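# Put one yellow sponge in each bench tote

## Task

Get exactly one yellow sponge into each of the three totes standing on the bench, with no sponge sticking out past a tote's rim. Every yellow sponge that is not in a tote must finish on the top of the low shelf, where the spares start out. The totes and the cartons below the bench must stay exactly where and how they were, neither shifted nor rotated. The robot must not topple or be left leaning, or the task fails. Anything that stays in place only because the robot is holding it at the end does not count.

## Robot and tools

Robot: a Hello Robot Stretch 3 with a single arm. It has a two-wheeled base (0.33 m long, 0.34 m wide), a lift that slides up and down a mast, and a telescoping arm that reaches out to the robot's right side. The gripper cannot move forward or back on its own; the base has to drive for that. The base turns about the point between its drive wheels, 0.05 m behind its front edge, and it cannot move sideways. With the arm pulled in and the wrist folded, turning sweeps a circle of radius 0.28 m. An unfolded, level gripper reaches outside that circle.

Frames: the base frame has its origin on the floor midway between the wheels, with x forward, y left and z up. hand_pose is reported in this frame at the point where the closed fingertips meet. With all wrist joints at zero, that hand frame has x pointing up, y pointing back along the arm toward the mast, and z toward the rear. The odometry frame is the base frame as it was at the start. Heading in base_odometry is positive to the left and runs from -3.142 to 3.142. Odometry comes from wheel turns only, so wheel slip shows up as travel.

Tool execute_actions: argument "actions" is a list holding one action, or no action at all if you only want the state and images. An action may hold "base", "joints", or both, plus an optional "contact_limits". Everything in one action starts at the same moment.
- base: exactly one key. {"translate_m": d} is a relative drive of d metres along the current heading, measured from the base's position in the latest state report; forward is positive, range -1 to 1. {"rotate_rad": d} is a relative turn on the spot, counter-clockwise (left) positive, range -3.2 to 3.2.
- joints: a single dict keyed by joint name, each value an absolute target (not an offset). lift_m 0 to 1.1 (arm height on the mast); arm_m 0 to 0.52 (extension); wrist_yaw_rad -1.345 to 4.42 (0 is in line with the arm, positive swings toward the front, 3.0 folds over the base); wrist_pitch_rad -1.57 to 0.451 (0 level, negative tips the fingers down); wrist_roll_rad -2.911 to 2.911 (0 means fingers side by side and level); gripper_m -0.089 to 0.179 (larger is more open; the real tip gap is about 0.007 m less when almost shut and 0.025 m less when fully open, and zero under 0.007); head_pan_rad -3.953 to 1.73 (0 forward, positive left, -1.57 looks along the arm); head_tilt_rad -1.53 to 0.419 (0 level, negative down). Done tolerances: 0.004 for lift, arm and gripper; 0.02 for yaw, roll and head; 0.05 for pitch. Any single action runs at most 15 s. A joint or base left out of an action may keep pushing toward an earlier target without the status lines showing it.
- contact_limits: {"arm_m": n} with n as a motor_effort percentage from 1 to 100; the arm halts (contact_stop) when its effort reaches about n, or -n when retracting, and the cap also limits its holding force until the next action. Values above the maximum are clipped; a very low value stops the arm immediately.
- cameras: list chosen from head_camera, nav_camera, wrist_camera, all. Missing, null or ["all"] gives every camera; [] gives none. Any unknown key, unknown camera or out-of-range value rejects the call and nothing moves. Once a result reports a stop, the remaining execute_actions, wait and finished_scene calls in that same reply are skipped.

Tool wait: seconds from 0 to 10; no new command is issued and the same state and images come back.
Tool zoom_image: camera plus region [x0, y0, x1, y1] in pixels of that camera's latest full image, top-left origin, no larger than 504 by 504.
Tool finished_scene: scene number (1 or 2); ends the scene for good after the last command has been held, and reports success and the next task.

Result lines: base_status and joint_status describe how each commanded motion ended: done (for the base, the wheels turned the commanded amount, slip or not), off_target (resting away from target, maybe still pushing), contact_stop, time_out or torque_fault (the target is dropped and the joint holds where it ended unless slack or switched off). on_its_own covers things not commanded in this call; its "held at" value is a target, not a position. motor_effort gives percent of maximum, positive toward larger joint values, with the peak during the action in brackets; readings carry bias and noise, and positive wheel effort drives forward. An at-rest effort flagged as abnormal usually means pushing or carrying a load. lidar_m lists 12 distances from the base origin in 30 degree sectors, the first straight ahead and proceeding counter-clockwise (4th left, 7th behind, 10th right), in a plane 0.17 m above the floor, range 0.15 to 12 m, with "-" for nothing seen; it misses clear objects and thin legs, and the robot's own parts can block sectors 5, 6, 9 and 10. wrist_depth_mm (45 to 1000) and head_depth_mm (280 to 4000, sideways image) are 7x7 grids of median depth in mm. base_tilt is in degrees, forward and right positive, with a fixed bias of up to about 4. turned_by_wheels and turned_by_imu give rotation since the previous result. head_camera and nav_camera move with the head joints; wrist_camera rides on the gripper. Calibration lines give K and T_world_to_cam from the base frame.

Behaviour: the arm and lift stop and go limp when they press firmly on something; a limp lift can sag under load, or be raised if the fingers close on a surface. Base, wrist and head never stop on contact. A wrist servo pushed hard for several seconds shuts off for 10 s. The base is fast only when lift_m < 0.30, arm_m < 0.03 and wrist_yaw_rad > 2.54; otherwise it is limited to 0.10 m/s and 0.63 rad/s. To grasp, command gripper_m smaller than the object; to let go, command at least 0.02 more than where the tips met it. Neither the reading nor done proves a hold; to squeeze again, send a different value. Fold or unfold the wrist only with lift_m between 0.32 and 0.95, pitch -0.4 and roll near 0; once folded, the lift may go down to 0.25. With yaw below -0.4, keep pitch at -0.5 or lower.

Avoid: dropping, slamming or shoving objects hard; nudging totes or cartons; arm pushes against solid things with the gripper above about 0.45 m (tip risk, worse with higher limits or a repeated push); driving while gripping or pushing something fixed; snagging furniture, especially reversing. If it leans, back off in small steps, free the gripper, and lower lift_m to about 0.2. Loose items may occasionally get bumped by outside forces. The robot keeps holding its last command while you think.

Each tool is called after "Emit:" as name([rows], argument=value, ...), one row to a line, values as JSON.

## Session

Emit:
execute_actions([
  {"joints":{"head_tilt_rad":-0.5}},
])

Emit:
execute_actions([
  {"joints":{"head_pan_rad":-2.1}},
], cameras=["head_camera","nav_camera"])

Emit:
execute_actions([
  {"joints":{"head_pan_rad":-3.9}},
], cameras=["head_camera","nav_camera"])

Scene clock: 0.87 s.
base_odometry: x=+0.000 y=+0.000 heading=+0.000 (m, m, rad; odometry frame)
turned_by_wheels: +0.000 (rad since the last result)
turned_by_imu: +0.000 (rad since the last result)
base_tilt: forward=+0.3 right=+0.1 (deg)
lidar_m: 1.87 1.99 1.90 1.05 1.01 1.04 1.39 2.29 2.51 1.28 1.22 1.27
head_depth_mm: 2519 2715 2902 2861 2099 1668 1380 / 2394 2613 2877 2877 2106 1681 1394 / 2265 2462 2677 2788 2122 1675 1392 / 2164 2340 2553 2692 2125 1684 1388 / 2050 2217 2396 2575 2138 1691 1388 / 1975 2106 2258 2253 2111 1683 1399 / 1886 2013 2100 2144 2045 1683 1394
base_status: not commanded
joint_positions: lift_m=+0.397 arm_m=+0.002 wrist_yaw_rad=+2.791 wrist_pitch_rad=-0.430 wrist_roll_rad=+0.002 gripper_m=+0.037 head_pan_rad=-0.002 head_tilt_rad=-0.493
joint_status: all done
motor_effort: left_wheel=-1(0) right_wheel=-1(0) lift_m=+19(19) arm_m=+0(0) wrist_yaw_rad=-1(1) wrist_pitch_rad=+7(7) wrist_roll_rad=+0(0) gripper_m=+0(1) head_pan_rad=-1(0) head_tilt_rad=-1(19) (%)
hand_pose: x=+0.0554 y=+0.0619 z=+0.4072 quat_wxyz=(+0.269, +0.707, +0.028, +0.653) (m; base frame)
wrist_depth_mm: - - - - - - - / - - - - - - - / - - - - - - - / - - - 986 943 938 914 / 818 813 805 791 785 730 726 / 675 - 677 642 - 620 625 / 589 547 551 564 553 538 523
pictures: head_camera (sideways: a quarter turn clockwise sets it upright), nav_camera (sideways: a quarter turn counterclockwise sets it upright), wrist_camera
camera_calibration (this result's frames):
head_camera: T_world_to_cam=[[-0.467089, -0.00407794, -0.884201, 1.17378], [-0.0150043, 0.999882, 0.00331474, 0.00406003], [0.884083, 0.0148151, -0.467096, 0.557081], [0, 0, 0, 1]] pos_world=[0.0558175, -0.00752615, 1.29806]
nav_camera: T_world_to_cam=[[0.469003, 0.0116287, 0.88312, -1.10885], [0.0114793, -0.999909, 0.00707019, 0.0443424], [0.883122, 0.0068217, -0.469094, 0.563639], [0, 0, 0, 1]] pos_world=[0.0217837, 0.0533879, 1.24333]
wrist_camera: T_world_to_cam=[[0.938476, -0.340106, -0.0599289, 0.00607833], [-0.225209, -0.471163, -0.852811, 0.428885], [0.26181, 0.813839, -0.51877, 0.309564], [0, 0, 0, 1]] pos_world=[0.00983744, -0.0477935, 0.526714]
Images, in order (width x height): head_camera 896x504, nav_camera 672x504, wrist_camera 644x364.

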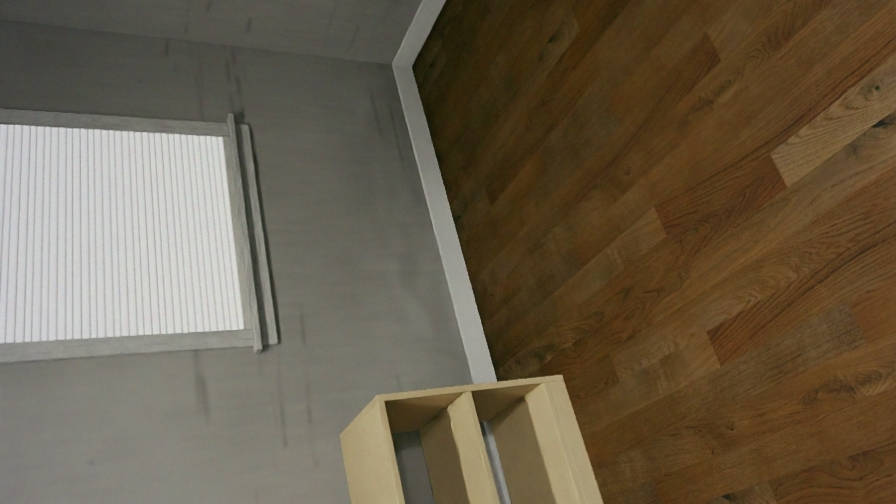

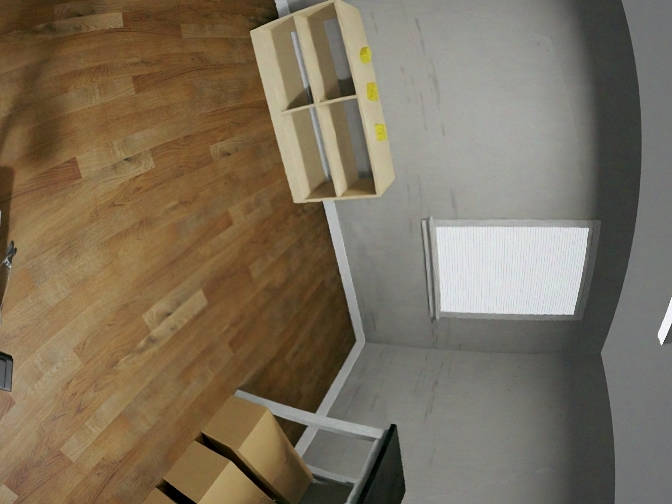

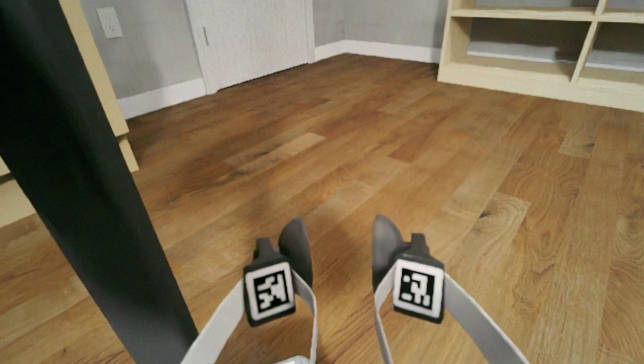

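Scene clock: 2.37 s.
base_odometry: x=+0.000 y=+0.000 heading=+0.000 (m, m, rad; odometry frame)
turned_by_wheels: +0.000 (rad since the last result)
turned_by_imu: +0.000 (rad since the last result)
base_tilt: forward=+0.3 right=+0.1 (deg)
lidar_m: 1.87 1.99 1.89 1.05 1.01 1.03 1.39 2.29 2.51 1.29 1.23 1.27
head_depth_mm: 2206 2373 2540 2644 2097 1683 1386 / 2289 2481 2691 2670 2120 1678 1386 / 2490 2672 2900 2750 2118 1684 1391 / 2637 2868 3127 2898 2114 1669 1388 / 2783 3041 3328 2904 2128 1685 1398 / 2806 2971 3150 2908 2149 1687 1388 / 2525 2657 2755 2787 2134 1683 1388
base_status: not commanded
joint_positions: lift_m=+0.397 arm_m=+0.002 wrist_yaw_rad=+2.791 wrist_pitch_rad=-0.430 wrist_roll_rad=+0.002 gripper_m=+0.037 head_pan_rad=-2.093 head_tilt_rad=-0.494
joint_status: all done
motor_effort: left_wheel=+0(1) right_wheel=-1(0) lift_m=+19(20) arm_m=+1(0) wrist_yaw_rad=+1(1) wrist_pitch_rad=+7(7) wrist_roll_rad=+0(0) gripper_m=-1(0) head_pan_rad=-4(62) head_tilt_rad=-2(1) (%)
hand_pose: x=+0.0554 y=+0.0619 z=+0.4072 quat_wxyz=(+0.269, +0.707, +0.028, +0.653) (m; base frame)
wrist_depth_mm: - - - - - - - / - - - - - - - / - - - - - - - / - - - 980 934 926 913 / 825 813 781 803 781 729 723 / 686 - 666 646 - 634 623 / 567 547 553 550 546 540 530
pictures: head_camera (sideways: a quarter turn clockwise sets it upright), nav_camera (sideways: a quarter turn counterclockwise sets it upright)
camera_calibration (this result's frames):
head_camera: T_world_to_cam=[[0.228511, 0.407804, -0.884013, 1.1693], [0.875426, -0.483341, 0.00332178, -0.00138077], [-0.425925, -0.774647, -0.467451, 0.565535], [0, 0, 0, 1]] pos_world=[-0.0251134, -0.0394213, 1.29804]
nav_camera: T_world_to_cam=[[-0.222907, -0.413214, 0.882931, -1.10438], [-0.873702, 0.486411, 0.00706457, 0.0497494], [-0.432386, -0.769844, -0.46945, 0.572126], [0, 0, 0, 1]] pos_world=[0.0446711, -0.0400973, 1.24333]
Images, in order (width x height): head_camera 896x504, nav_camera 672x504.

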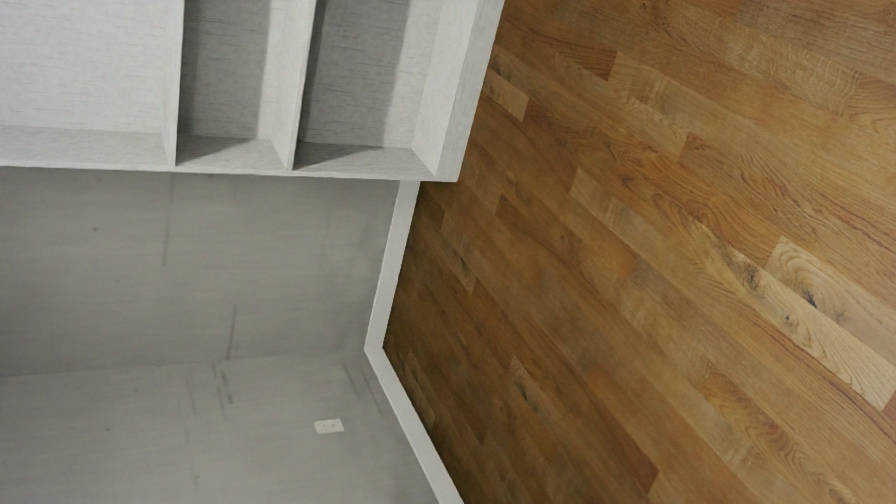

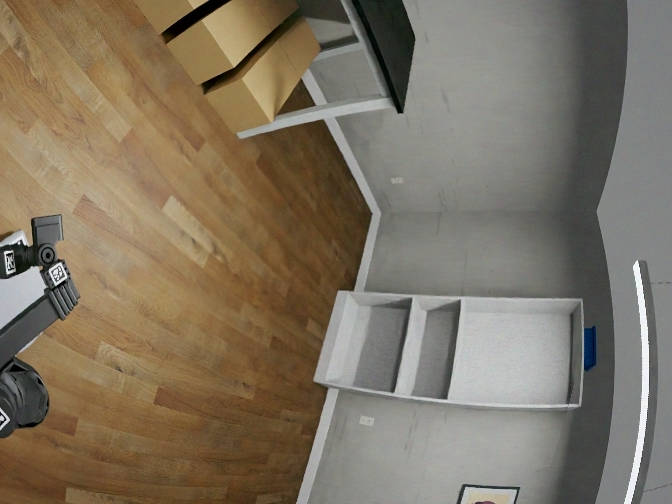

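Scene clock: 3.73 s.
base_odometry: x=+0.000 y=+0.000 heading=+0.000 (m, m, rad; odometry frame)
turned_by_wheels: +0.000 (rad since the last result)
turned_by_imu: +0.000 (rad since the last result)
base_tilt: forward=+0.4 right=+0.0 (deg)
lidar_m: 1.88 1.99 1.89 1.05 1.01 1.03 1.39 2.29 2.50 1.28 1.22 1.27
head_depth_mm: - - - - - - - / 1389 1497 1312 1061 1162 1289 - / 1427 1527 1322 1098 1208 1344 1391 / 1460 1577 1329 1136 1257 1405 1392 / 1511 1637 1329 1177 1308 1474 1395 / 1561 1689 1337 1224 1366 1543 1392 / 1613 1750 1349 1279 1431 1582 1392
base_status: not commanded
joint_positions: lift_m=+0.397 arm_m=+0.002 wrist_yaw_rad=+2.791 wrist_pitch_rad=-0.430 wrist_roll_rad=+0.002 gripper_m=+0.037 head_pan_rad=-3.893 head_tilt_rad=-0.494
joint_status: all done
motor_effort: left_wheel=+0(1) right_wheel=+0(0) lift_m=+19(19) arm_m=+0(0) wrist_yaw_rad=+0(0) wrist_pitch_rad=+7(7) wrist_roll_rad=+0(0) gripper_m=-1(0) head_pan_rad=-4(61) head_tilt_rad=-1(1) (%)
hand_pose: x=+0.0554 y=+0.0619 z=+0.4072 quat_wxyz=(+0.269, +0.707, +0.028, +0.653) (m; base frame)
wrist_depth_mm: - - - - - - - / - - - - - - - / - - - - - - - / - - - 964 977 926 905 / 815 821 803 775 794 743 727 / 673 - 683 645 - 633 609 / 569 552 561 559 552 549 527
pictures: head_camera (sideways: a quarter turn clockwise sets it upright), nav_camera (sideways: a quarter turn counterclockwise sets it upright)
camera_calibration (this result's frames):
head_camera: T_world_to_cam=[[0.345249, -0.315215, -0.883992, 1.16856], [-0.669599, -0.742715, 0.00332254, 0.00804293], [-0.657602, 0.590773, -0.467489, 0.566998], [0, 0, 0, 1]] pos_world=[-0.0251984, 0.0393536, 1.29803]
nav_camera: T_world_to_cam=[[-0.35179, 0.310986, 0.882911, -1.10357], [0.672197, 0.740339, 0.00706396, 0.0403201], [-0.651456, 0.595975, -0.469488, 0.573512], [0, 0, 0, 1]] pos_world=[-0.0417102, -0.0284539, 1.24333]
Images, in order (width x height): head_camera 896x504, nav_camera 672x504.

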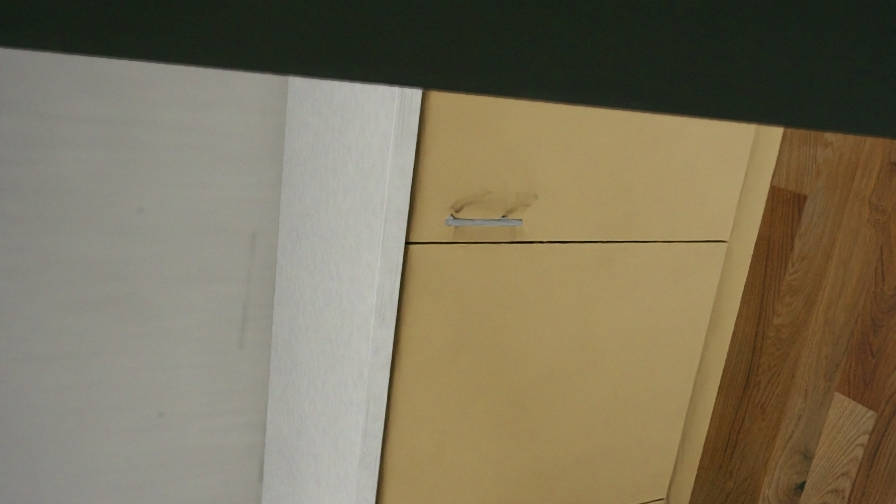

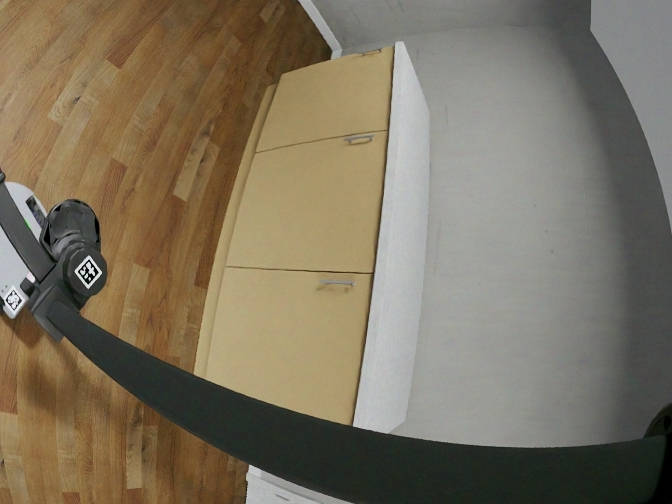

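Bench normal is about -59°.

Emit:
execute_actions([
  {"base":{"rotate_rad":-1.01},"joints":{"head_pan_rad":0,"lift_m":0.28}},
], cameras=["head_camera","nav_camera"])

Scene clock: 9.27 s.
base_odometry: x=+0.000 y=+0.000 heading=-1.010 (m, m, rad; odometry frame)
turned_by_wheels: -1.010 (rad since the last result)
turned_by_imu: -1.025 (rad since the last result)
base_tilt: forward=+0.6 right=+0.1 (deg)
lidar_m: 1.22 1.29 1.87 2.18 1.90 1.04 1.00 1.04 1.44 2.28 2.51 1.26
head_depth_mm: 1825 1947 1409 2235 1743 1571 1385 / 1836 1959 1419 2259 1669 1579 1386 / 1854 1936 1217 2286 1681 1588 1388 / 1846 1936 1220 2285 1776 1608 1392 / 1864 1993 1330 2308 1689 1590 1387 / 1867 1997 1435 2295 1768 1622 1390 / 1873 2012 1444 2365 1689 1610 1396
base_status: done
joint_positions: lift_m=+0.280 arm_m=+0.002 wrist_yaw_rad=+2.791 wrist_pitch_rad=-0.431 wrist_roll_rad=+0.002 gripper_m=+0.037 head_pan_rad=-0.007 head_tilt_rad=-0.494
joint_status: all done
motor_effort: left_wheel=+2(11) right_wheel=-2(6) lift_m=+14(15) arm_m=+0(0) wrist_yaw_rad=-1(0) wrist_pitch_rad=+7(7) wrist_roll_rad=+0(0) gripper_m=+0(0) head_pan_rad=+5(60) head_tilt_rad=-1(1) (%)
hand_pose: x=+0.0553 y=+0.0618 z=+0.2901 quat_wxyz=(+0.270, +0.707, +0.028, +0.653) (m; base frame)
wrist_depth_mm: - - - - - - - / - - - - - - - / - - - - 982 941 934 / - 774 755 751 736 718 697 / 616 640 621 614 627 574 578 / 525 - 521 503 - 483 483 / 442 - - 432 425 418 414
pictures: head_camera (sideways: a quarter turn clockwise sets it upright), nav_camera (sideways: a quarter turn counterclockwise sets it upright)
camera_calibration (this result's frames):
head_camera: T_world_to_cam=[[-0.467925, -0.00186372, -0.883766, 1.17322], [-0.0102739, 0.999942, 0.003331, 0.00401002], [0.883709, 0.0106384, -0.467917, 0.558152], [0, 0, 0, 1]] pos_world=[0.0557778, -0.00776109, 1.29801]
nav_camera: T_world_to_cam=[[0.469873, 0.00940538, 0.882684, -1.10829], [0.00675853, -0.999952, 0.00705721, 0.0443881], [0.882708, 0.00264965, -0.469915, 0.564709], [0, 0, 0, 1]] pos_world=[0.0219815, 0.0533136, 1.24332]
Images, in order (width x height): head_camera 896x504, nav_camera 672x504.

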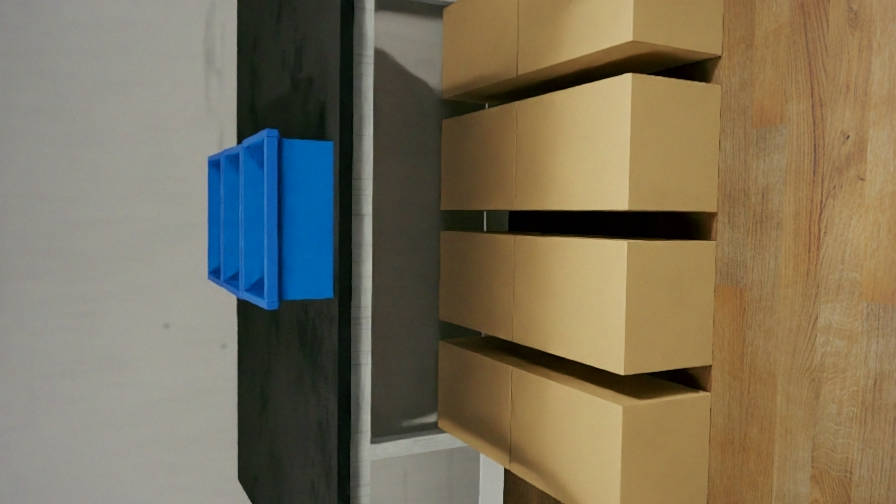

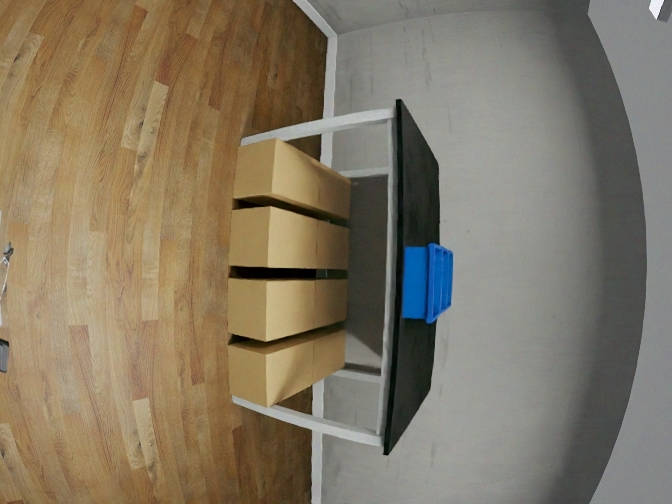

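Emit:
execute_actions([
  {"base":{"translate_m":0.91}},
], cameras=[])

Emit:
execute_actions([
  {"joints":{"lift_m":0.45,"wrist_pitch_rad":-0.4}},
], cameras=[])

Emit:
execute_actions([
  {"joints":{"lift_m":1.1,"wrist_yaw_rad":0,"head_pan_rad":-1.57,"head_tilt_rad":-0.6}},
], cameras=[])

Emit:
execute_actions([
  {"base":{"rotate_rad":1.505},"joints":{"arm_m":0.15,"wrist_pitch_rad":-0.5,"gripper_m":0.05}},
], cameras=["head_camera"])

Emit:
execute_actions([
  {"joints":{"arm_m":0.19,"wrist_pitch_rad":-1.15}},
], cameras=["wrist_camera"])

Scene clock: 18.73 s.
base_odometry: x=+0.484 y=-0.771 heading=-1.010 (m, m, rad; odometry frame)
turned_by_wheels: +0.000 (rad since the last result)
turned_by_imu: +0.005 (rad since the last result)
base_tilt: forward=+0.4 right=+0.0 (deg)
lidar_m: 0.31 0.33 0.49 1.81 2.26 2.62 1.92 2.00 2.38 2.30 0.43 0.32
head_depth_mm: 1030 1107 1169 630 541 390 411 / 1035 1115 921 714 557 393 414 / 1037 1121 931 720 560 395 416 / 1049 1126 936 725 561 398 419 / 1053 1136 1192 654 563 399 424 / 1053 1143 1211 816 490 395 424 / 1057 1145 1218 857 629 472 435
base_status: done
joint_positions: lift_m=+0.280 arm_m=+0.002 wrist_yaw_rad=+2.791 wrist_pitch_rad=-0.431 wrist_roll_rad=+0.002 gripper_m=+0.037 head_pan_rad=-0.007 head_tilt_rad=-0.495
joint_status: not commanded
motor_effort: left_wheel=+1(10) right_wheel=-2(3) lift_m=+15(15) arm_m=+0(1) wrist_yaw_rad=+0(0) wrist_pitch_rad=+7(7) wrist_roll_rad=+0(0) gripper_m=+0(0) head_pan_rad=+4(5) head_tilt_rad=+0(1) (%)
hand_pose: x=+0.0553 y=+0.0618 z=+0.2901 quat_wxyz=(+0.270, +0.707, +0.028, +0.653) (m; base frame)
wrist_depth_mm: - - - - - - 829 / - - - - 574 511 450 / - - - - 569 370 315 / - 765 778 735 600 392 287 / 630 634 609 609 587 407 295 / 527 - 524 492 - 422 308 / 441 - - 430 424 401 318
pictures: none
No camera images: the call's "cameras" was empty. Leave "cameras" out to get every camera's image.

Scene clock: 21.10 s.
base_odometry: x=+0.484 y=-0.771 heading=-1.010 (m, m, rad; odometry frame)
turned_by_wheels: +0.000 (rad since the last result)
turned_by_imu: +0.000 (rad since the last result)
base_tilt: forward=+0.4 right=+0.2 (deg)
lidar_m: 0.31 0.33 0.49 1.80 2.25 2.62 1.92 2.00 2.38 2.30 0.43 0.32
head_depth_mm: 1036 1110 1169 631 540 391 411 / 1036 1113 923 714 557 392 414 / 1042 1122 930 720 559 395 416 / 1043 1126 935 727 562 397 419 / 1049 1136 1184 657 563 398 423 / 1058 1135 1207 814 491 395 424 / 1062 1147 1218 857 631 473 435
base_status: not commanded
joint_positions: lift_m=+0.450 arm_m=+0.002 wrist_yaw_rad=+2.791 wrist_pitch_rad=-0.422 wrist_roll_rad=+0.002 gripper_m=+0.037 head_pan_rad=-0.007 head_tilt_rad=-0.495
joint_status: all done
motor_effort: left_wheel=+1(1) right_wheel=-2(2) lift_m=+24(26) arm_m=+0(0) wrist_yaw_rad=+0(0) wrist_pitch_rad=+11(11) wrist_roll_rad=+0(0) gripper_m=+0(1) head_pan_rad=+4(4) head_tilt_rad=-1(0) (%)
hand_pose: x=+0.0557 y=+0.0628 z=+0.4614 quat_wxyz=(+0.267, +0.707, +0.025, +0.654) (m; base frame)
wrist_depth_mm: - - - - - - - / - - - - - - 993 / - - - - 757 726 718 / - - - - 649 623 541 / 902 906 900 856 616 458 437 / 756 - 752 734 - 420 363 / 636 614 633 614 602 414 328
pictures: none
No camera images: the call's "cameras" was empty. Leave "cameras" out to get every camera's image.

Scene clock: 27.83 s.
base_odometry: x=+0.484 y=-0.771 heading=-1.010 (m, m, rad; odometry frame)
turned_by_wheels: +0.000 (rad since the last result)
turned_by_imu: +0.001 (rad since the last result)
base_tilt: forward=+0.4 right=+0.2 (deg)
lidar_m: 0.31 0.33 0.50 1.80 2.26 2.61 1.92 2.00 2.38 2.31 0.43 0.32
head_depth_mm: - - - - - - 1268 / - - - - - - 1269 / - - - - - 1465 1305 / 2244 2504 2791 2329 1888 1540 1298 / 2299 2499 2774 2431 1888 1547 1305 / 2320 2530 2806 2446 1905 1553 1210 / 2348 2538 2839 887 951 1441 1035
base_status: not commanded
joint_positions: lift_m=+1.100 arm_m=+0.002 wrist_yaw_rad=+0.003 wrist_pitch_rad=-0.422 wrist_roll_rad=+0.002 gripper_m=+0.037 head_pan_rad=-1.563 head_tilt_rad=-0.593
joint_status: all done
motor_effort: left_wheel=+1(1) right_wheel=-2(2) lift_m=+24(25) arm_m=+0(0) wrist_yaw_rad=-4(9) wrist_pitch_rad=+10(11) wrist_roll_rad=+0(0) gripper_m=+0(2) head_pan_rad=-5(62) head_tilt_rad=-1(9) (%)
hand_pose: x=-0.0208 y=-0.3713 z=+1.1115 quat_wxyz=(+0.691, +0.149, -0.692, -0.147) (m; base frame)
wrist_depth_mm: - - - - - - - / - - - - - - - / - - - - - - - / 632 622 - - - - - / 497 541 - - - - - / 408 695 - - - - - / 369 - - - - - -
pictures: none
No camera images: the call's "cameras" was empty. Leave "cameras" out to get every camera's image.

Scene clock: 31.17 s.
base_odometry: x=+0.484 y=-0.771 heading=+0.495 (m, m, rad; odometry frame)
turned_by_wheels: +1.505 (rad since the last result)
turned_by_imu: +1.530 (rad since the last result)
base_tilt: forward=+0.4 right=+0.1 (deg)
lidar_m: 1.81 2.01 2.66 1.92 1.96 2.73 2.30 0.51 0.33 0.31 0.32 0.43
head_depth_mm: - - 878 531 415 435 1026 / - - 692 553 413 435 1030 / - - - 551 414 436 1053 / 1051 1133 754 557 412 436 1228 / 1052 1132 744 556 412 436 1032 / 1054 1150 942 545 411 436 1033 / 1052 1149 995 714 419 456 1102
base_status: done
joint_positions: lift_m=+1.100 arm_m=+0.150 wrist_yaw_rad=+0.002 wrist_pitch_rad=-0.512 wrist_roll_rad=+0.002 gripper_m=+0.050 head_pan_rad=-1.563 head_tilt_rad=-0.593
joint_status: all done
motor_effort: left_wheel=-3(9) right_wheel=+1(5) lift_m=+24(24) arm_m=+4(0) wrist_yaw_rad=-2(5) wrist_pitch_rad=+6(10) wrist_roll_rad=+0(0) gripper_m=+0(57) head_pan_rad=-5(3) head_tilt_rad=-1(1) (%)
hand_pose: x=-0.0211 y=-0.5062 z=+1.0918 quat_wxyz=(+0.684, +0.180, -0.684, -0.179) (m; base frame)
wrist_depth_mm: 748 746 761 764 760 771 787 / 818 802 814 560 820 788 797 / 680 670 398 398 400 604 589 / 535 508 396 402 388 476 468 / 442 298 389 365 356 377 399 / 370 235 233 225 208 221 342 / 304 206 219 217 221 205 288
pictures: head_camera (sideways: a quarter turn clockwise sets it upright)
camera_calibration (this result's frames):
head_camera: T_world_to_cam=[[-0.00944905, 0.552423, -0.83351, 1.10489], [0.999682, 0.0246948, 0.00503404, -0.00436736], [0.0233643, -0.833198, -0.552481, 0.673428], [0, 0, 0, 1]] pos_world=[-0.000928033, -0.0491593, 1.29301]
Images, in order (width x height): head_camera 896x504.

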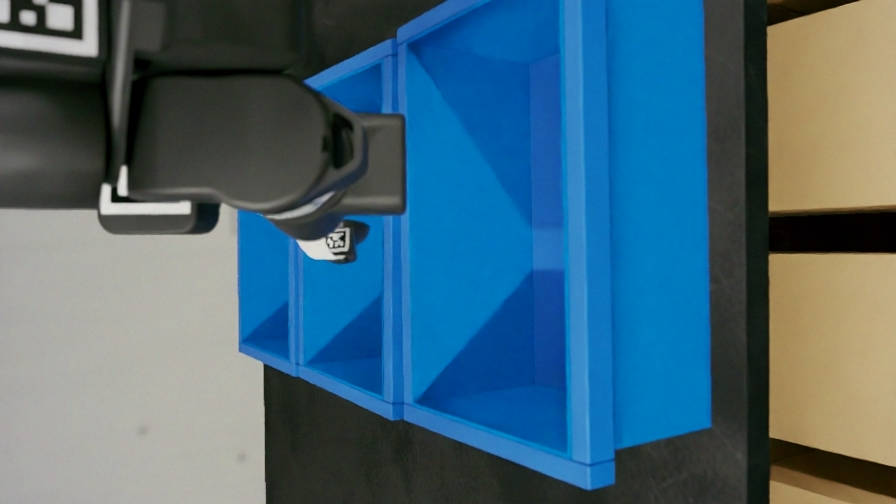

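Scene clock: 32.53 s.
base_odometry: x=+0.484 y=-0.771 heading=+0.495 (m, m, rad; odometry frame)
turned_by_wheels: +0.000 (rad since the last result)
turned_by_imu: +0.000 (rad since the last result)
base_tilt: forward=+0.3 right=+0.1 (deg)
lidar_m: 1.80 2.01 2.65 1.92 1.96 2.74 2.30 0.51 0.33 0.31 0.32 0.43
head_depth_mm: - - 973 532 414 435 1025 / - - 692 558 414 435 1032 / - - - 567 413 435 1050 / 1048 1134 742 557 405 435 1224 / 1048 1141 744 556 412 436 1034 / 1048 1155 943 546 411 436 1033 / 1052 1150 995 715 420 456 1100
base_status: not commanded
joint_positions: lift_m=+1.100 arm_m=+0.190 wrist_yaw_rad=+0.002 wrist_pitch_rad=-1.150 wrist_roll_rad=+0.002 gripper_m=+0.050 head_pan_rad=-1.563 head_tilt_rad=-0.593
joint_status: all done
motor_effort: left_wheel=-2(2) right_wheel=+1(1) lift_m=+24(24) arm_m=+5(8) wrist_yaw_rad=-4(4) wrist_pitch_rad=+0(5) wrist_roll_rad=+0(0) gripper_m=+0(1) head_pan_rad=-5(4) head_tilt_rad=-1(1) (%)
hand_pose: x=-0.0215 y=-0.4172 z=+0.9946 quat_wxyz=(+0.593, +0.385, -0.593, -0.385) (m; base frame)
wrist_depth_mm: 166 162 161 153 153 151 151 / 160 163 168 172 178 181 145 / 185 215 227 235 241 212 140 / 185 254 256 254 250 216 141 / 182 244 246 244 241 220 144 / 179 234 235 232 228 209 146 / 177 224 224 223 219 214 147
pictures: wrist_camera
camera_calibration (this result's frames):
wrist_camera: T_world_to_cam=[[-0.998258, 0.0357711, -0.0469146, 0.0527464], [0.0481566, 0.953439, -0.297715, 0.734939], [0.0340806, -0.299456, -0.953501, 0.987367], [0, 0, 0, 1]] pos_world=[-0.0163877, -0.406934, 1.16273]
Images, in order (width x height): wrist_camera 644x364.

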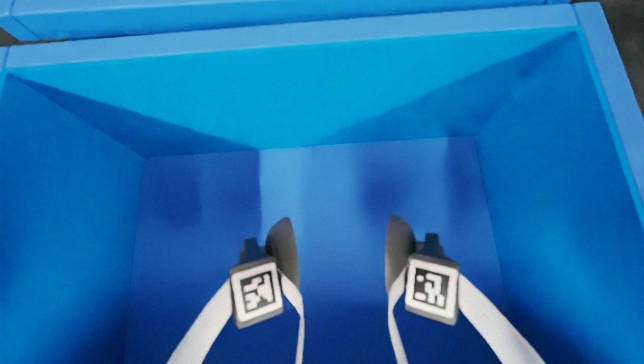

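Near is empty. Check mid and far.

Emit:
execute_actions([
  {"joints":{"arm_m":0.15,"wrist_pitch_rad":-0.5}},
], cameras=[])

Emit:
execute_actions([
  {"joints":{"arm_m":0.36}},
], cameras=[])

Emit:
execute_actions([
  {"joints":{"arm_m":0.40,"wrist_pitch_rad":-1.15}},
], cameras=["wrist_camera"])

Emit:
execute_actions([
  {"joints":{"arm_m":0.36,"wrist_pitch_rad":-0.5}},
], cameras=[])

Emit:
execute_actions([
  {"joints":{"arm_m":0.52,"gripper_m":0.12}},
], cameras=[])

Emit:
execute_actions([
  {"joints":{"wrist_pitch_rad":-0.75}},
], cameras=["wrist_camera"])

Scene clock: 37.87 s.
base_odometry: x=+0.484 y=-0.771 heading=+0.495 (m, m, rad; odometry frame)
turned_by_wheels: +0.000 (rad since the last result)
turned_by_imu: +0.001 (rad since the last result)
base_tilt: forward=+0.3 right=+0.1 (deg)
lidar_m: 1.81 2.01 2.66 1.91 1.97 2.74 2.30 0.51 0.33 0.31 0.32 0.43
head_depth_mm: - - 879 532 415 435 1026 / - - 693 552 414 435 1029 / - - - 552 413 435 1051 / 1050 1141 754 557 412 435 1224 / 1052 1141 743 555 411 435 1032 / 1052 1151 942 545 411 436 1035 / 1054 1153 1000 714 419 455 1101
base_status: not commanded
joint_positions: lift_m=+1.100 arm_m=+0.150 wrist_yaw_rad=+0.002 wrist_pitch_rad=-0.523 wrist_roll_rad=+0.002 gripper_m=+0.050 head_pan_rad=-1.563 head_tilt_rad=-0.593
joint_status: all done
motor_effort: left_wheel=-2(2) right_wheel=+1(1) lift_m=+24(24) arm_m=-3(2) wrist_yaw_rad=-3(3) wrist_pitch_rad=+11(10) wrist_roll_rad=+0(0) gripper_m=+0(0) head_pan_rad=-5(6) head_tilt_rad=-2(2) (%)
hand_pose: x=-0.0211 y=-0.5053 z=+1.0896 quat_wxyz=(+0.683, +0.183, -0.683, -0.183) (m; base frame)
wrist_depth_mm: 750 744 775 761 776 777 776 / 808 835 814 561 737 783 771 / 691 659 388 384 378 596 577 / 523 492 394 411 386 470 464 / 432 300 394 360 361 366 387 / 371 231 230 224 204 220 335 / 202 207 222 219 226 207 285
pictures: none
No camera images: the call's "cameras" was empty. Leave "cameras" out to get every camera's image.

Scene clock: 40.67 s.
base_odometry: x=+0.484 y=-0.771 heading=+0.495 (m, m, rad; odometry frame)
turned_by_wheels: +0.000 (rad since the last result)
turned_by_imu: +0.000 (rad since the last result)
base_tilt: forward=+0.3 right=+0.2 (deg)
lidar_m: 1.80 2.01 2.66 1.92 1.97 2.74 2.30 0.51 0.33 0.31 0.32 0.43
head_depth_mm: 1050 1159 974 532 414 434 1027 / - 1167 728 553 414 435 1030 / - - 739 554 413 435 1054 / 1054 1137 740 557 412 435 1221 / 1051 1137 744 555 412 435 1031 / 1055 1150 940 546 411 436 1035 / 1054 1147 1000 715 420 455 1101
base_status: not commanded
joint_positions: lift_m=+1.100 arm_m=+0.360 wrist_yaw_rad=+0.002 wrist_pitch_rad=-0.521 wrist_roll_rad=+0.002 gripper_m=+0.050 head_pan_rad=-1.563 head_tilt_rad=-0.593
joint_status: all done
motor_effort: left_wheel=-2(2) right_wheel=+1(1) lift_m=+24(24) arm_m=+4(10) wrist_yaw_rad=-2(2) wrist_pitch_rad=+10(11) wrist_roll_rad=+0(0) gripper_m=+1(1) head_pan_rad=-5(6) head_tilt_rad=-1(1) (%)
hand_pose: x=-0.0212 y=-0.7148 z=+1.0898 quat_wxyz=(+0.683, +0.183, -0.683, -0.182) (m; base frame)
wrist_depth_mm: 564 563 575 579 581 583 586 / 631 644 632 629 623 642 648 / 661 660 635 390 541 588 573 / 530 501 413 413 399 464 462 / 429 291 409 409 317 383 388 / 362 217 222 210 205 260 335 / 202 223 236 230 230 196 293
pictures: none
No camera images: the call's "cameras" was empty. Leave "cameras" out to get every camera's image.

Scene clock: 42.03 s.
base_odometry: x=+0.484 y=-0.771 heading=+0.495 (m, m, rad; odometry frame)
turned_by_wheels: +0.000 (rad since the last result)
turned_by_imu: +0.000 (rad since the last result)
base_tilt: forward=+0.4 right=+0.2 (deg)
lidar_m: 1.81 2.01 2.66 1.92 1.97 2.74 2.30 0.51 0.33 0.31 0.32 0.43
head_depth_mm: 1047 1153 973 531 414 435 1026 / - 1147 730 554 414 434 1028 / - - 730 555 412 435 1053 / 1052 1136 737 556 412 436 1220 / 1052 1140 744 554 411 436 1032 / 1051 1151 938 546 410 435 1031 / 1050 1152 995 714 419 456 1106
base_status: not commanded
joint_positions: lift_m=+1.100 arm_m=+0.400 wrist_yaw_rad=+0.002 wrist_pitch_rad=-1.150 wrist_roll_rad=+0.002 gripper_m=+0.050 head_pan_rad=-1.563 head_tilt_rad=-0.593
joint_status: all done
motor_effort: left_wheel=-3(2) right_wheel=+1(1) lift_m=+24(24) arm_m=+4(6) wrist_yaw_rad=-2(3) wrist_pitch_rad=+0(9) wrist_roll_rad=+0(0) gripper_m=+1(1) head_pan_rad=-5(4) head_tilt_rad=-2(2) (%)
hand_pose: x=-0.0215 y=-0.6272 z=+0.9946 quat_wxyz=(+0.593, +0.385, -0.593, -0.385) (m; base frame)
wrist_depth_mm: 163 157 155 155 153 151 279 / 173 175 178 179 181 174 148 / 198 235 238 245 247 195 141 / 196 257 256 255 250 197 129 / 195 244 199 201 242 200 129 / 194 234 233 209 229 185 130 / 193 226 225 221 220 194 131
pictures: wrist_camera
camera_calibration (this result's frames):
wrist_camera: T_world_to_cam=[[-0.998256, 0.0358378, -0.0469152, 0.0602955], [0.0482212, 0.953431, -0.297733, 0.93518], [0.0340603, -0.299476, -0.953496, 0.924463], [0, 0, 0, 1]] pos_world=[-0.0163926, -0.616936, 1.16273]
Images, in order (width x height): wrist_camera 644x364.

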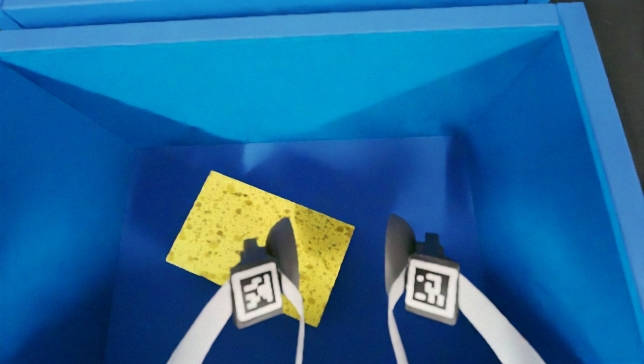

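Scene clock: 43.40 s.
base_odometry: x=+0.484 y=-0.771 heading=+0.495 (m, m, rad; odometry frame)
turned_by_wheels: +0.000 (rad since the last result)
turned_by_imu: +0.000 (rad since the last result)
base_tilt: forward=+0.4 right=+0.1 (deg)
lidar_m: 1.80 2.02 2.66 1.91 1.97 2.74 2.30 0.51 0.33 0.31 0.32 0.43
head_depth_mm: 1048 1159 975 532 414 434 1024 / - 1167 729 553 413 435 1031 / - - 739 555 413 435 1054 / 1053 1134 743 556 412 435 1223 / 1051 1139 746 555 412 435 1036 / 1055 1151 945 546 410 436 1035 / 1052 1154 997 714 419 456 1107
base_status: not commanded
joint_positions: lift_m=+1.100 arm_m=+0.360 wrist_yaw_rad=+0.002 wrist_pitch_rad=-0.523 wrist_roll_rad=+0.002 gripper_m=+0.050 head_pan_rad=-1.563 head_tilt_rad=-0.593
joint_status: all done
motor_effort: left_wheel=-2(2) right_wheel=+1(2) lift_m=+24(23) arm_m=-4(4) wrist_yaw_rad=-3(3) wrist_pitch_rad=+11(10) wrist_roll_rad=+0(0) gripper_m=+0(0) head_pan_rad=-3(5) head_tilt_rad=-1(1) (%)
hand_pose: x=-0.0212 y=-0.7153 z=+1.0896 quat_wxyz=(+0.683, +0.183, -0.683, -0.183) (m; base frame)
wrist_depth_mm: 570 569 570 584 573 573 580 / 619 623 625 640 641 651 664 / 664 648 633 385 542 588 570 / 515 493 415 415 395 464 464 / 431 289 414 408 315 383 386 / 363 229 221 210 205 258 332 / 203 221 232 229 228 195 293
pictures: none
No camera images: the call's "cameras" was empty. Leave "cameras" out to get every camera's image.

Scene clock: 45.83 s.
base_odometry: x=+0.484 y=-0.771 heading=+0.495 (m, m, rad; odometry frame)
turned_by_wheels: +0.000 (rad since the last result)
turned_by_imu: +0.000 (rad since the last result)
base_tilt: forward=+0.3 right=+0.0 (deg)
lidar_m: 1.81 2.00 2.65 1.92 1.97 2.74 2.30 0.51 0.33 0.31 0.32 0.43
head_depth_mm: 1063 1149 975 531 414 434 1029 / 1067 1133 728 554 413 435 1029 / - 1166 739 554 412 434 1053 / 1052 1131 744 556 411 435 1221 / 1050 1136 743 554 411 435 1032 / 1053 1157 940 545 411 435 1039 / 1048 1151 993 714 419 455 1103
base_status: not commanded
joint_positions: lift_m=+1.100 arm_m=+0.520 wrist_yaw_rad=+0.002 wrist_pitch_rad=-0.521 wrist_roll_rad=+0.002 gripper_m=+0.120 head_pan_rad=-1.563 head_tilt_rad=-0.593
joint_status: all done
motor_effort: left_wheel=-2(3) right_wheel=+1(2) lift_m=+24(24) arm_m=+5(0) wrist_yaw_rad=-3(3) wrist_pitch_rad=+10(11) wrist_roll_rad=+0(0) gripper_m=+0(83) head_pan_rad=-5(5) head_tilt_rad=-2(2) (%)
hand_pose: x=-0.0212 y=-0.8748 z=+1.0898 quat_wxyz=(+0.683, +0.183, -0.683, -0.182) (m; base frame)
wrist_depth_mm: 431 426 431 432 435 429 434 / 466 470 471 472 468 472 477 / 528 531 529 532 522 539 519 / 522 512 506 492 480 473 465 / 431 254 256 257 251 410 393 / 353 254 284 283 284 - 335 / 202 269 305 302 302 195 292
pictures: none
No camera images: the call's "cameras" was empty. Leave "cameras" out to get every camera's image.

Scene clock: 46.77 s.
base_odometry: x=+0.484 y=-0.771 heading=+0.495 (m, m, rad; odometry frame)
turned_by_wheels: +0.000 (rad since the last result)
turned_by_imu: +0.000 (rad since the last result)
base_tilt: forward=+0.5 right=+0.1 (deg)
lidar_m: 1.80 2.01 2.66 1.92 1.96 2.74 2.30 0.51 0.33 0.31 0.32 0.43
head_depth_mm: 1062 1152 974 532 414 434 1025 / 1069 1146 728 552 413 434 1029 / - 1135 742 555 412 435 1054 / 1052 1135 743 556 412 435 1219 / 1048 1132 745 556 412 435 1032 / 1051 1152 939 545 410 435 1034 / 1051 1152 995 713 419 455 1104
base_status: not commanded
joint_positions: lift_m=+1.100 arm_m=+0.520 wrist_yaw_rad=+0.002 wrist_pitch_rad=-0.758 wrist_roll_rad=+0.002 gripper_m=+0.120 head_pan_rad=-1.563 head_tilt_rad=-0.593
joint_status: all done
motor_effort: left_wheel=-2(2) right_wheel=+1(1) lift_m=+24(23) arm_m=+5(5) wrist_yaw_rad=-2(3) wrist_pitch_rad=+4(9) wrist_roll_rad=+0(0) gripper_m=+0(0) head_pan_rad=-4(5) head_tilt_rad=-1(1) (%)
hand_pose: x=-0.0213 y=-0.8342 z=+1.0448 quat_wxyz=(+0.657, +0.262, -0.657, -0.262) (m; base frame)
wrist_depth_mm: 465 465 474 478 474 486 484 / 501 495 487 474 472 464 455 / 438 250 249 244 244 382 383 / 352 260 277 280 282 220 338 / 206 275 314 314 303 183 305 / 199 257 282 281 274 - 271 / 197 253 257 257 253 194 245
pictures: wrist_camera
camera_calibration (this result's frames):
wrist_camera: T_world_to_cam=[[-0.998224, 0.0147652, -0.0577085, 0.0639576], [0.0483349, 0.766984, -0.639844, 1.34935], [0.0348141, -0.641497, -0.766335, 0.429438], [0, 0, 0, 1]] pos_world=[-0.0163272, -0.760392, 1.19616]
Images, in order (width x height): wrist_camera 644x364.

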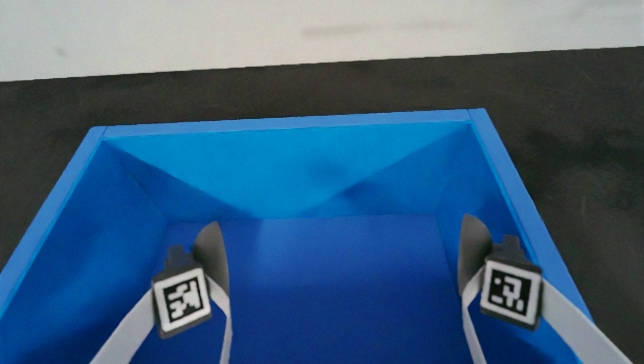

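Emit:
execute_actions([
  {"joints":{"wrist_pitch_rad":-0.45,"head_pan_rad":0.45,"head_tilt_rad":-0.4}},
], cameras=["head_camera"])

Scene clock: 50.17 s.
base_odometry: x=+0.484 y=-0.771 heading=+0.495 (m, m, rad; odometry frame)
turned_by_wheels: +0.000 (rad since the last result)
turned_by_imu: +0.000 (rad since the last result)
base_tilt: forward=+0.4 right=+0.1 (deg)
lidar_m: 1.80 2.01 2.65 1.91 1.96 2.74 2.30 0.51 0.33 0.31 0.32 0.43
head_depth_mm: 1830 1946 2066 2215 2312 1836 1488 / 1914 2007 2133 2113 2158 1845 1483 / 1981 2122 2261 2253 2178 1840 1480 / 2064 2216 2367 2253 2266 1847 1488 / 2172 2312 2508 2287 2334 1845 1485 / 2291 2452 2608 2561 2409 1849 1491 / 2392 2536 2781 2940 2405 1846 1501
base_status: not commanded
joint_positions: lift_m=+1.100 arm_m=+0.520 wrist_yaw_rad=+0.002 wrist_pitch_rad=-0.473 wrist_roll_rad=+0.002 gripper_m=+0.120 head_pan_rad=+0.443 head_tilt_rad=-0.409
joint_status: all done
motor_effort: left_wheel=-2(2) right_wheel=+2(2) lift_m=+24(24) arm_m=+5(5) wrist_yaw_rad=-2(2) wrist_pitch_rad=+11(10) wrist_roll_rad=+0(0) gripper_m=+0(0) head_pan_rad=+4(61) head_tilt_rad=+3(14) (%)
hand_pose: x=-0.0211 y=-0.8818 z=+1.1002 quat_wxyz=(+0.687, +0.166, -0.688, -0.166) (m; base frame)
wrist_depth_mm: 419 427 429 427 433 427 434 / 457 465 464 470 461 467 472 / 507 505 507 513 510 521 522 / 540 532 545 534 525 519 493 / 455 456 446 429 430 434 408 / 389 247 261 263 267 - 353 / 213 270 307 304 300 208 308
pictures: head_camera (sideways: a quarter turn clockwise sets it upright)
camera_calibration (this result's frames):
head_camera: T_world_to_cam=[[-0.350699, -0.17209, -0.920541, 1.22048], [-0.444378, 0.895838, 0.00182275, 0.00862135], [0.824341, 0.409707, -0.390642, 0.457959], [0, 0, 0, 1]] pos_world=[0.0543391, 0.014681, 1.30239]
Images, in order (width x height): head_camera 896x504.

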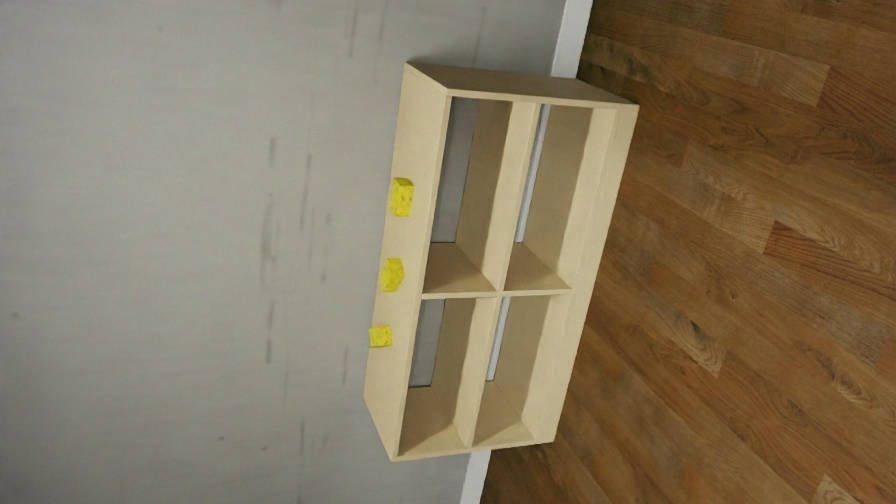

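Emit:
execute_actions([
  {"base":{"rotate_rad":0.50},"joints":{"arm_m":0.25}},
], cameras=[])

Emit:
execute_actions([
  {"base":{"translate_m":0.6},"joints":{"arm_m":0.01}},
], cameras=[])

Emit:
execute_actions([
  {"base":{"translate_m":1.0},"joints":{"lift_m":0.85,"wrist_pitch_rad":-1.57,"wrist_roll_rad":1.57,"gripper_m":0.13,"head_tilt_rad":-0.9,"head_pan_rad":-1.57}},
], cameras=[])

Emit:
execute_actions([
  {"base":{"rotate_rad":1.04}},
], cameras=["head_camera"])

Scene clock: 59.63 s.
base_odometry: x=+0.484 y=-0.771 heading=+0.995 (m, m, rad; odometry frame)
turned_by_wheels: +0.500 (rad since the last result)
turned_by_imu: +0.509 (rad since the last result)
base_tilt: forward=+0.4 right=+0.1 (deg)
lidar_m: 1.80 2.36 1.91 1.95 2.76 2.31 0.51 0.33 0.31 0.32 0.42 1.84
head_depth_mm: 2325 2456 2539 2416 2300 1847 1481 / 2560 2724 2875 2549 2406 1833 1481 / 2853 3001 3265 3248 2424 1838 1487 / 2777 2934 3102 3282 2423 1840 1485 / 2547 2745 2885 3060 2420 1847 1490 / 2427 2541 2718 2860 2423 1836 1486 / 2274 2417 2552 2705 2412 1838 1502
base_status: done
joint_positions: lift_m=+1.100 arm_m=+0.250 wrist_yaw_rad=+0.002 wrist_pitch_rad=-0.472 wrist_roll_rad=+0.002 gripper_m=+0.120 head_pan_rad=+0.443 head_tilt_rad=-0.408
joint_status: all done
motor_effort: left_wheel=-2(10) right_wheel=+2(9) lift_m=+24(24) arm_m=-3(3) wrist_yaw_rad=-2(2) wrist_pitch_rad=+10(11) wrist_roll_rad=+0(0) gripper_m=+1(1) head_pan_rad=+5(5) head_tilt_rad=+3(4) (%)
hand_pose: x=-0.0212 y=-0.6125 z=+1.1004 quat_wxyz=(+0.687, +0.166, -0.688, -0.165) (m; base frame)
wrist_depth_mm: - - 926 813 709 636 571 / - - - 867 771 675 612 / - - 714 692 663 653 415 / - 568 543 538 524 509 419 / 478 462 444 437 423 422 264 / 387 380 374 368 362 - 268 / 332 317 324 319 313 302 291
pictures: none
No camera images: the call's "cameras" was empty. Leave "cameras" out to get every camera's image.

Scene clock: 66.87 s.
base_odometry: x=+0.811 y=-0.267 heading=+0.995 (m, m, rad; odometry frame)
turned_by_wheels: +0.000 (rad since the last result)
turned_by_imu: +0.003 (rad since the last result)
base_tilt: forward=+0.2 right=+0.1 (deg)
lidar_m: 1.41 1.78 1.68 1.69 2.20 2.86 0.88 0.63 0.58 0.60 1.71 1.23
head_depth_mm: 1742 1827 1925 1844 1851 1736 1480 / 1913 2021 2126 2003 1993 1826 1479 / 2127 2269 2401 2529 2226 1838 1484 / 2383 2494 2706 2869 2382 1837 1487 / 2302 2431 2607 2787 2409 1848 1479 / 2135 2289 2412 2585 2426 1835 1487 / 2031 2145 2266 2393 2422 1845 1492
base_status: done
joint_positions: lift_m=+1.100 arm_m=+0.010 wrist_yaw_rad=+0.002 wrist_pitch_rad=-0.472 wrist_roll_rad=+0.002 gripper_m=+0.120 head_pan_rad=+0.443 head_tilt_rad=-0.408
joint_status: all done
motor_effort: left_wheel=-3(4) right_wheel=+2(5) lift_m=+24(23) arm_m=-4(4) wrist_yaw_rad=-1(3) wrist_pitch_rad=+10(10) wrist_roll_rad=+0(0) gripper_m=+1(1) head_pan_rad=+5(6) head_tilt_rad=+3(4) (%)
hand_pose: x=-0.0212 y=-0.3726 z=+1.1004 quat_wxyz=(+0.687, +0.166, -0.688, -0.165) (m; base frame)
wrist_depth_mm: - - - - - - 925 / - - - - - 941 868 / - - - - - 659 665 / - - - - 544 516 500 / - - - - 467 437 415 / - - - - - - 365 / - - - - 945 911 930
pictures: none
No camera images: the call's "cameras" was empty. Leave "cameras" out to get every camera's image.

Scene clock: 78.23 s.
base_odometry: x=+1.356 y=+0.571 heading=+0.995 (m, m, rad; odometry frame)
turned_by_wheels: +0.000 (rad since the last result)
turned_by_imu: +0.005 (rad since the last result)
base_tilt: forward=+0.2 right=+0.1 (deg)
lidar_m: 0.40 0.90 1.80 1.76 1.68 3.75 1.56 1.28 1.96 1.09 0.48 0.73
head_depth_mm: 1805 2041 1973 1677 - - - / 1879 2156 1987 1679 1525 - 1116 / 1636 1924 1996 1696 1495 - - / 1337 1558 1815 1687 1468 1299 1122 / 1125 1299 1468 1622 1433 1202 1160 / 987 1117 1247 1402 790 956 1091 / 884 957 1074 1154 771 706 860
base_status: done
joint_positions: lift_m=+0.850 arm_m=+0.010 wrist_yaw_rad=+0.002 wrist_pitch_rad=-1.559 wrist_roll_rad=+1.566 gripper_m=+0.130 head_pan_rad=-1.563 head_tilt_rad=-0.889
joint_status: all done
motor_effort: left_wheel=-3(4) right_wheel=+1(5) lift_m=+15(19) arm_m=-3(4) wrist_yaw_rad=-2(3) wrist_pitch_rad=-5(9) wrist_roll_rad=+1(0) gripper_m=+0(47) head_pan_rad=-5(60) head_tilt_rad=-3(19) (%)
hand_pose: x=-0.0216 y=-0.1339 z=+0.7325 quat_wxyz=(+0.002, +0.002, -0.711, -0.703) (m; base frame)
wrist_depth_mm: 862 855 849 838 833 824 801 / 876 864 837 871 - 839 827 / 888 897 879 871 - 862 846 / 917 901 895 897 - 885 872 / 958 944 895 935 891 908 882 / 904 556 852 869 903 - 905 / 417 601 593 602 856 909 908
pictures: none
No camera images: the call's "cameras" was empty. Leave "cameras" out to get every camera's image.

Scene clock: 80.93 s.
base_odometry: x=+1.356 y=+0.571 heading=+2.035 (m, m, rad; odometry frame)
turned_by_wheels: +1.040 (rad since the last result)
turned_by_imu: +1.057 (rad since the last result)
base_tilt: forward=+0.4 right=+0.1 (deg)
lidar_m: 1.80 1.77 1.68 3.73 1.57 1.27 1.96 1.10 0.48 0.73 0.41 0.90
head_depth_mm: 652 749 882 875 - - - / 649 748 881 878 794 - 1118 / 648 746 880 881 782 - - / 646 743 874 885 760 929 1122 / 644 741 872 889 772 917 1118 / 642 738 868 892 771 918 1125 / 639 735 864 891 760 808 1130
base_status: done
joint_positions: lift_m=+0.850 arm_m=+0.010 wrist_yaw_rad=+0.002 wrist_pitch_rad=-1.559 wrist_roll_rad=+1.567 gripper_m=+0.130 head_pan_rad=-1.563 head_tilt_rad=-0.889
joint_status: not commanded
motor_effort: left_wheel=-3(7) right_wheel=+2(5) lift_m=+14(14) arm_m=-4(4) wrist_yaw_rad=-3(3) wrist_pitch_rad=-5(5) wrist_roll_rad=+1(1) gripper_m=+0(0) head_pan_rad=-4(4) head_tilt_rad=-3(3) (%)
hand_pose: x=-0.0216 y=-0.1339 z=+0.7325 quat_wxyz=(+0.002, +0.002, -0.711, -0.703) (m; base frame)
wrist_depth_mm: 271 522 769 814 812 814 833 / 277 531 783 836 - 820 822 / 284 536 784 874 - 870 847 / 289 541 813 881 - 865 876 / 296 557 828 859 893 880 880 / 304 306 762 934 953 - 908 / 306 319 586 944 904 946 923
pictures: head_camera (sideways: a quarter turn clockwise sets it upright)
camera_calibration (this result's frames):
head_camera: T_world_to_cam=[[-0.0112138, 0.771592, -0.636019, 0.847503], [0.999696, 0.0226068, 0.00979978, -0.010569], [0.0219398, -0.635716, -0.771611, 0.958463], [0, 0, 0, 1]] pos_world=[-0.000958929, -0.0443769, 1.27869]
Images, in order (width x height): head_camera 896x504.

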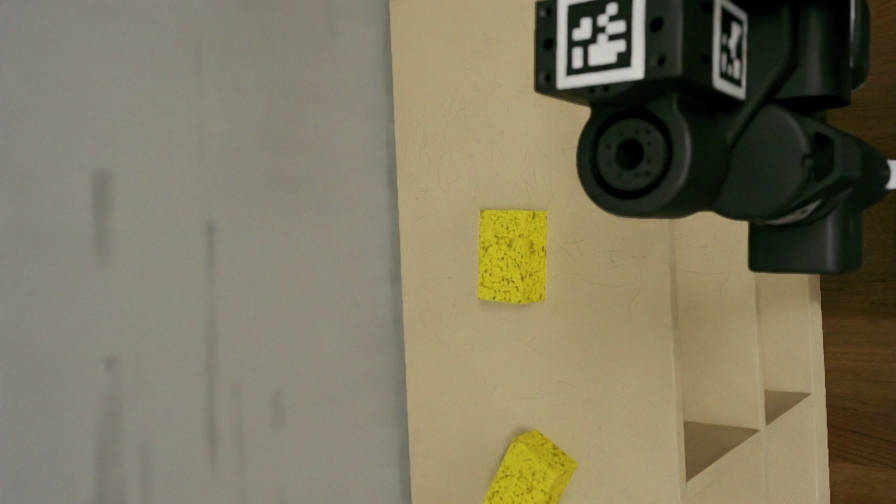

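Emit:
execute_actions([
  {"base":{"translate_m":0.043},"joints":{"arm_m":0.373,"wrist_roll_rad":1.6}},
], cameras=["wrist_camera"])

Scene clock: 86.60 s.
base_odometry: x=+1.336 y=+0.610 heading=+2.035 (m, m, rad; odometry frame)
turned_by_wheels: +0.000 (rad since the last result)
turned_by_imu: +0.001 (rad since the last result)
base_tilt: forward=+0.4 right=+0.0 (deg)
lidar_m: 1.75 1.78 1.65 3.72 1.63 1.31 2.00 0.51 0.51 0.72 0.38 0.86
head_depth_mm: 642 - - 869 748 924 1128 / 633 - 876 882 763 923 1129 / 638 - - 883 763 928 1138 / 643 740 870 884 759 915 1131 / 641 739 867 887 770 915 1127 / 641 733 863 888 762 840 1127 / 636 731 862 893 758 901 1131
base_status: done
joint_positions: lift_m=+0.850 arm_m=+0.373 wrist_yaw_rad=+0.001 wrist_pitch_rad=-1.560 wrist_roll_rad=+1.598 gripper_m=+0.130 head_pan_rad=-1.563 head_tilt_rad=-0.889
joint_status: all done
motor_effort: left_wheel=-3(4) right_wheel=+1(5) lift_m=+14(14) arm_m=+5(9) wrist_yaw_rad=-2(2) wrist_pitch_rad=-4(5) wrist_roll_rad=+1(3) gripper_m=+0(1) head_pan_rad=-4(5) head_tilt_rad=-2(3) (%)
hand_pose: x=-0.0216 y=-0.4961 z=+0.7325 quat_wxyz=(-0.009, -0.009, -0.711, -0.703) (m; base frame)
wrist_depth_mm: 274 268 265 263 264 260 797 / 274 274 272 270 268 265 - / 278 280 276 273 274 270 - / 273 285 282 235 279 277 884 / 270 292 288 240 283 284 880 / 262 305 296 246 294 - 925 / 258 310 304 299 300 294 913
pictures: wrist_camera
camera_calibration (this result's frames):
wrist_camera: T_world_to_cam=[[0.0772056, 0.996275, -0.0384207, 0.536617], [0.99056, -0.0722706, 0.116485, -0.0598042], [0.113274, -0.0470512, -0.992449, 0.869286], [0, 0, 0, 1]] pos_world=[-0.0806577, -0.498039, 0.890306]
Images, in order (width x height): wrist_camera 644x364.

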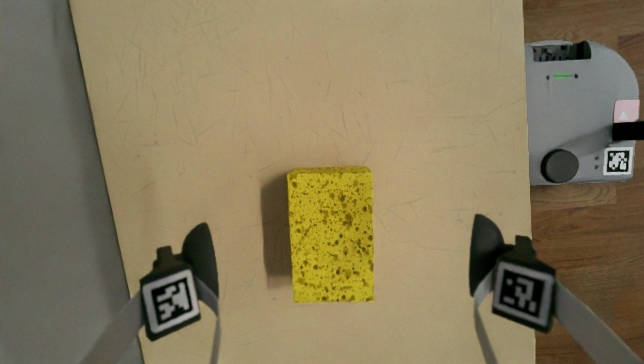

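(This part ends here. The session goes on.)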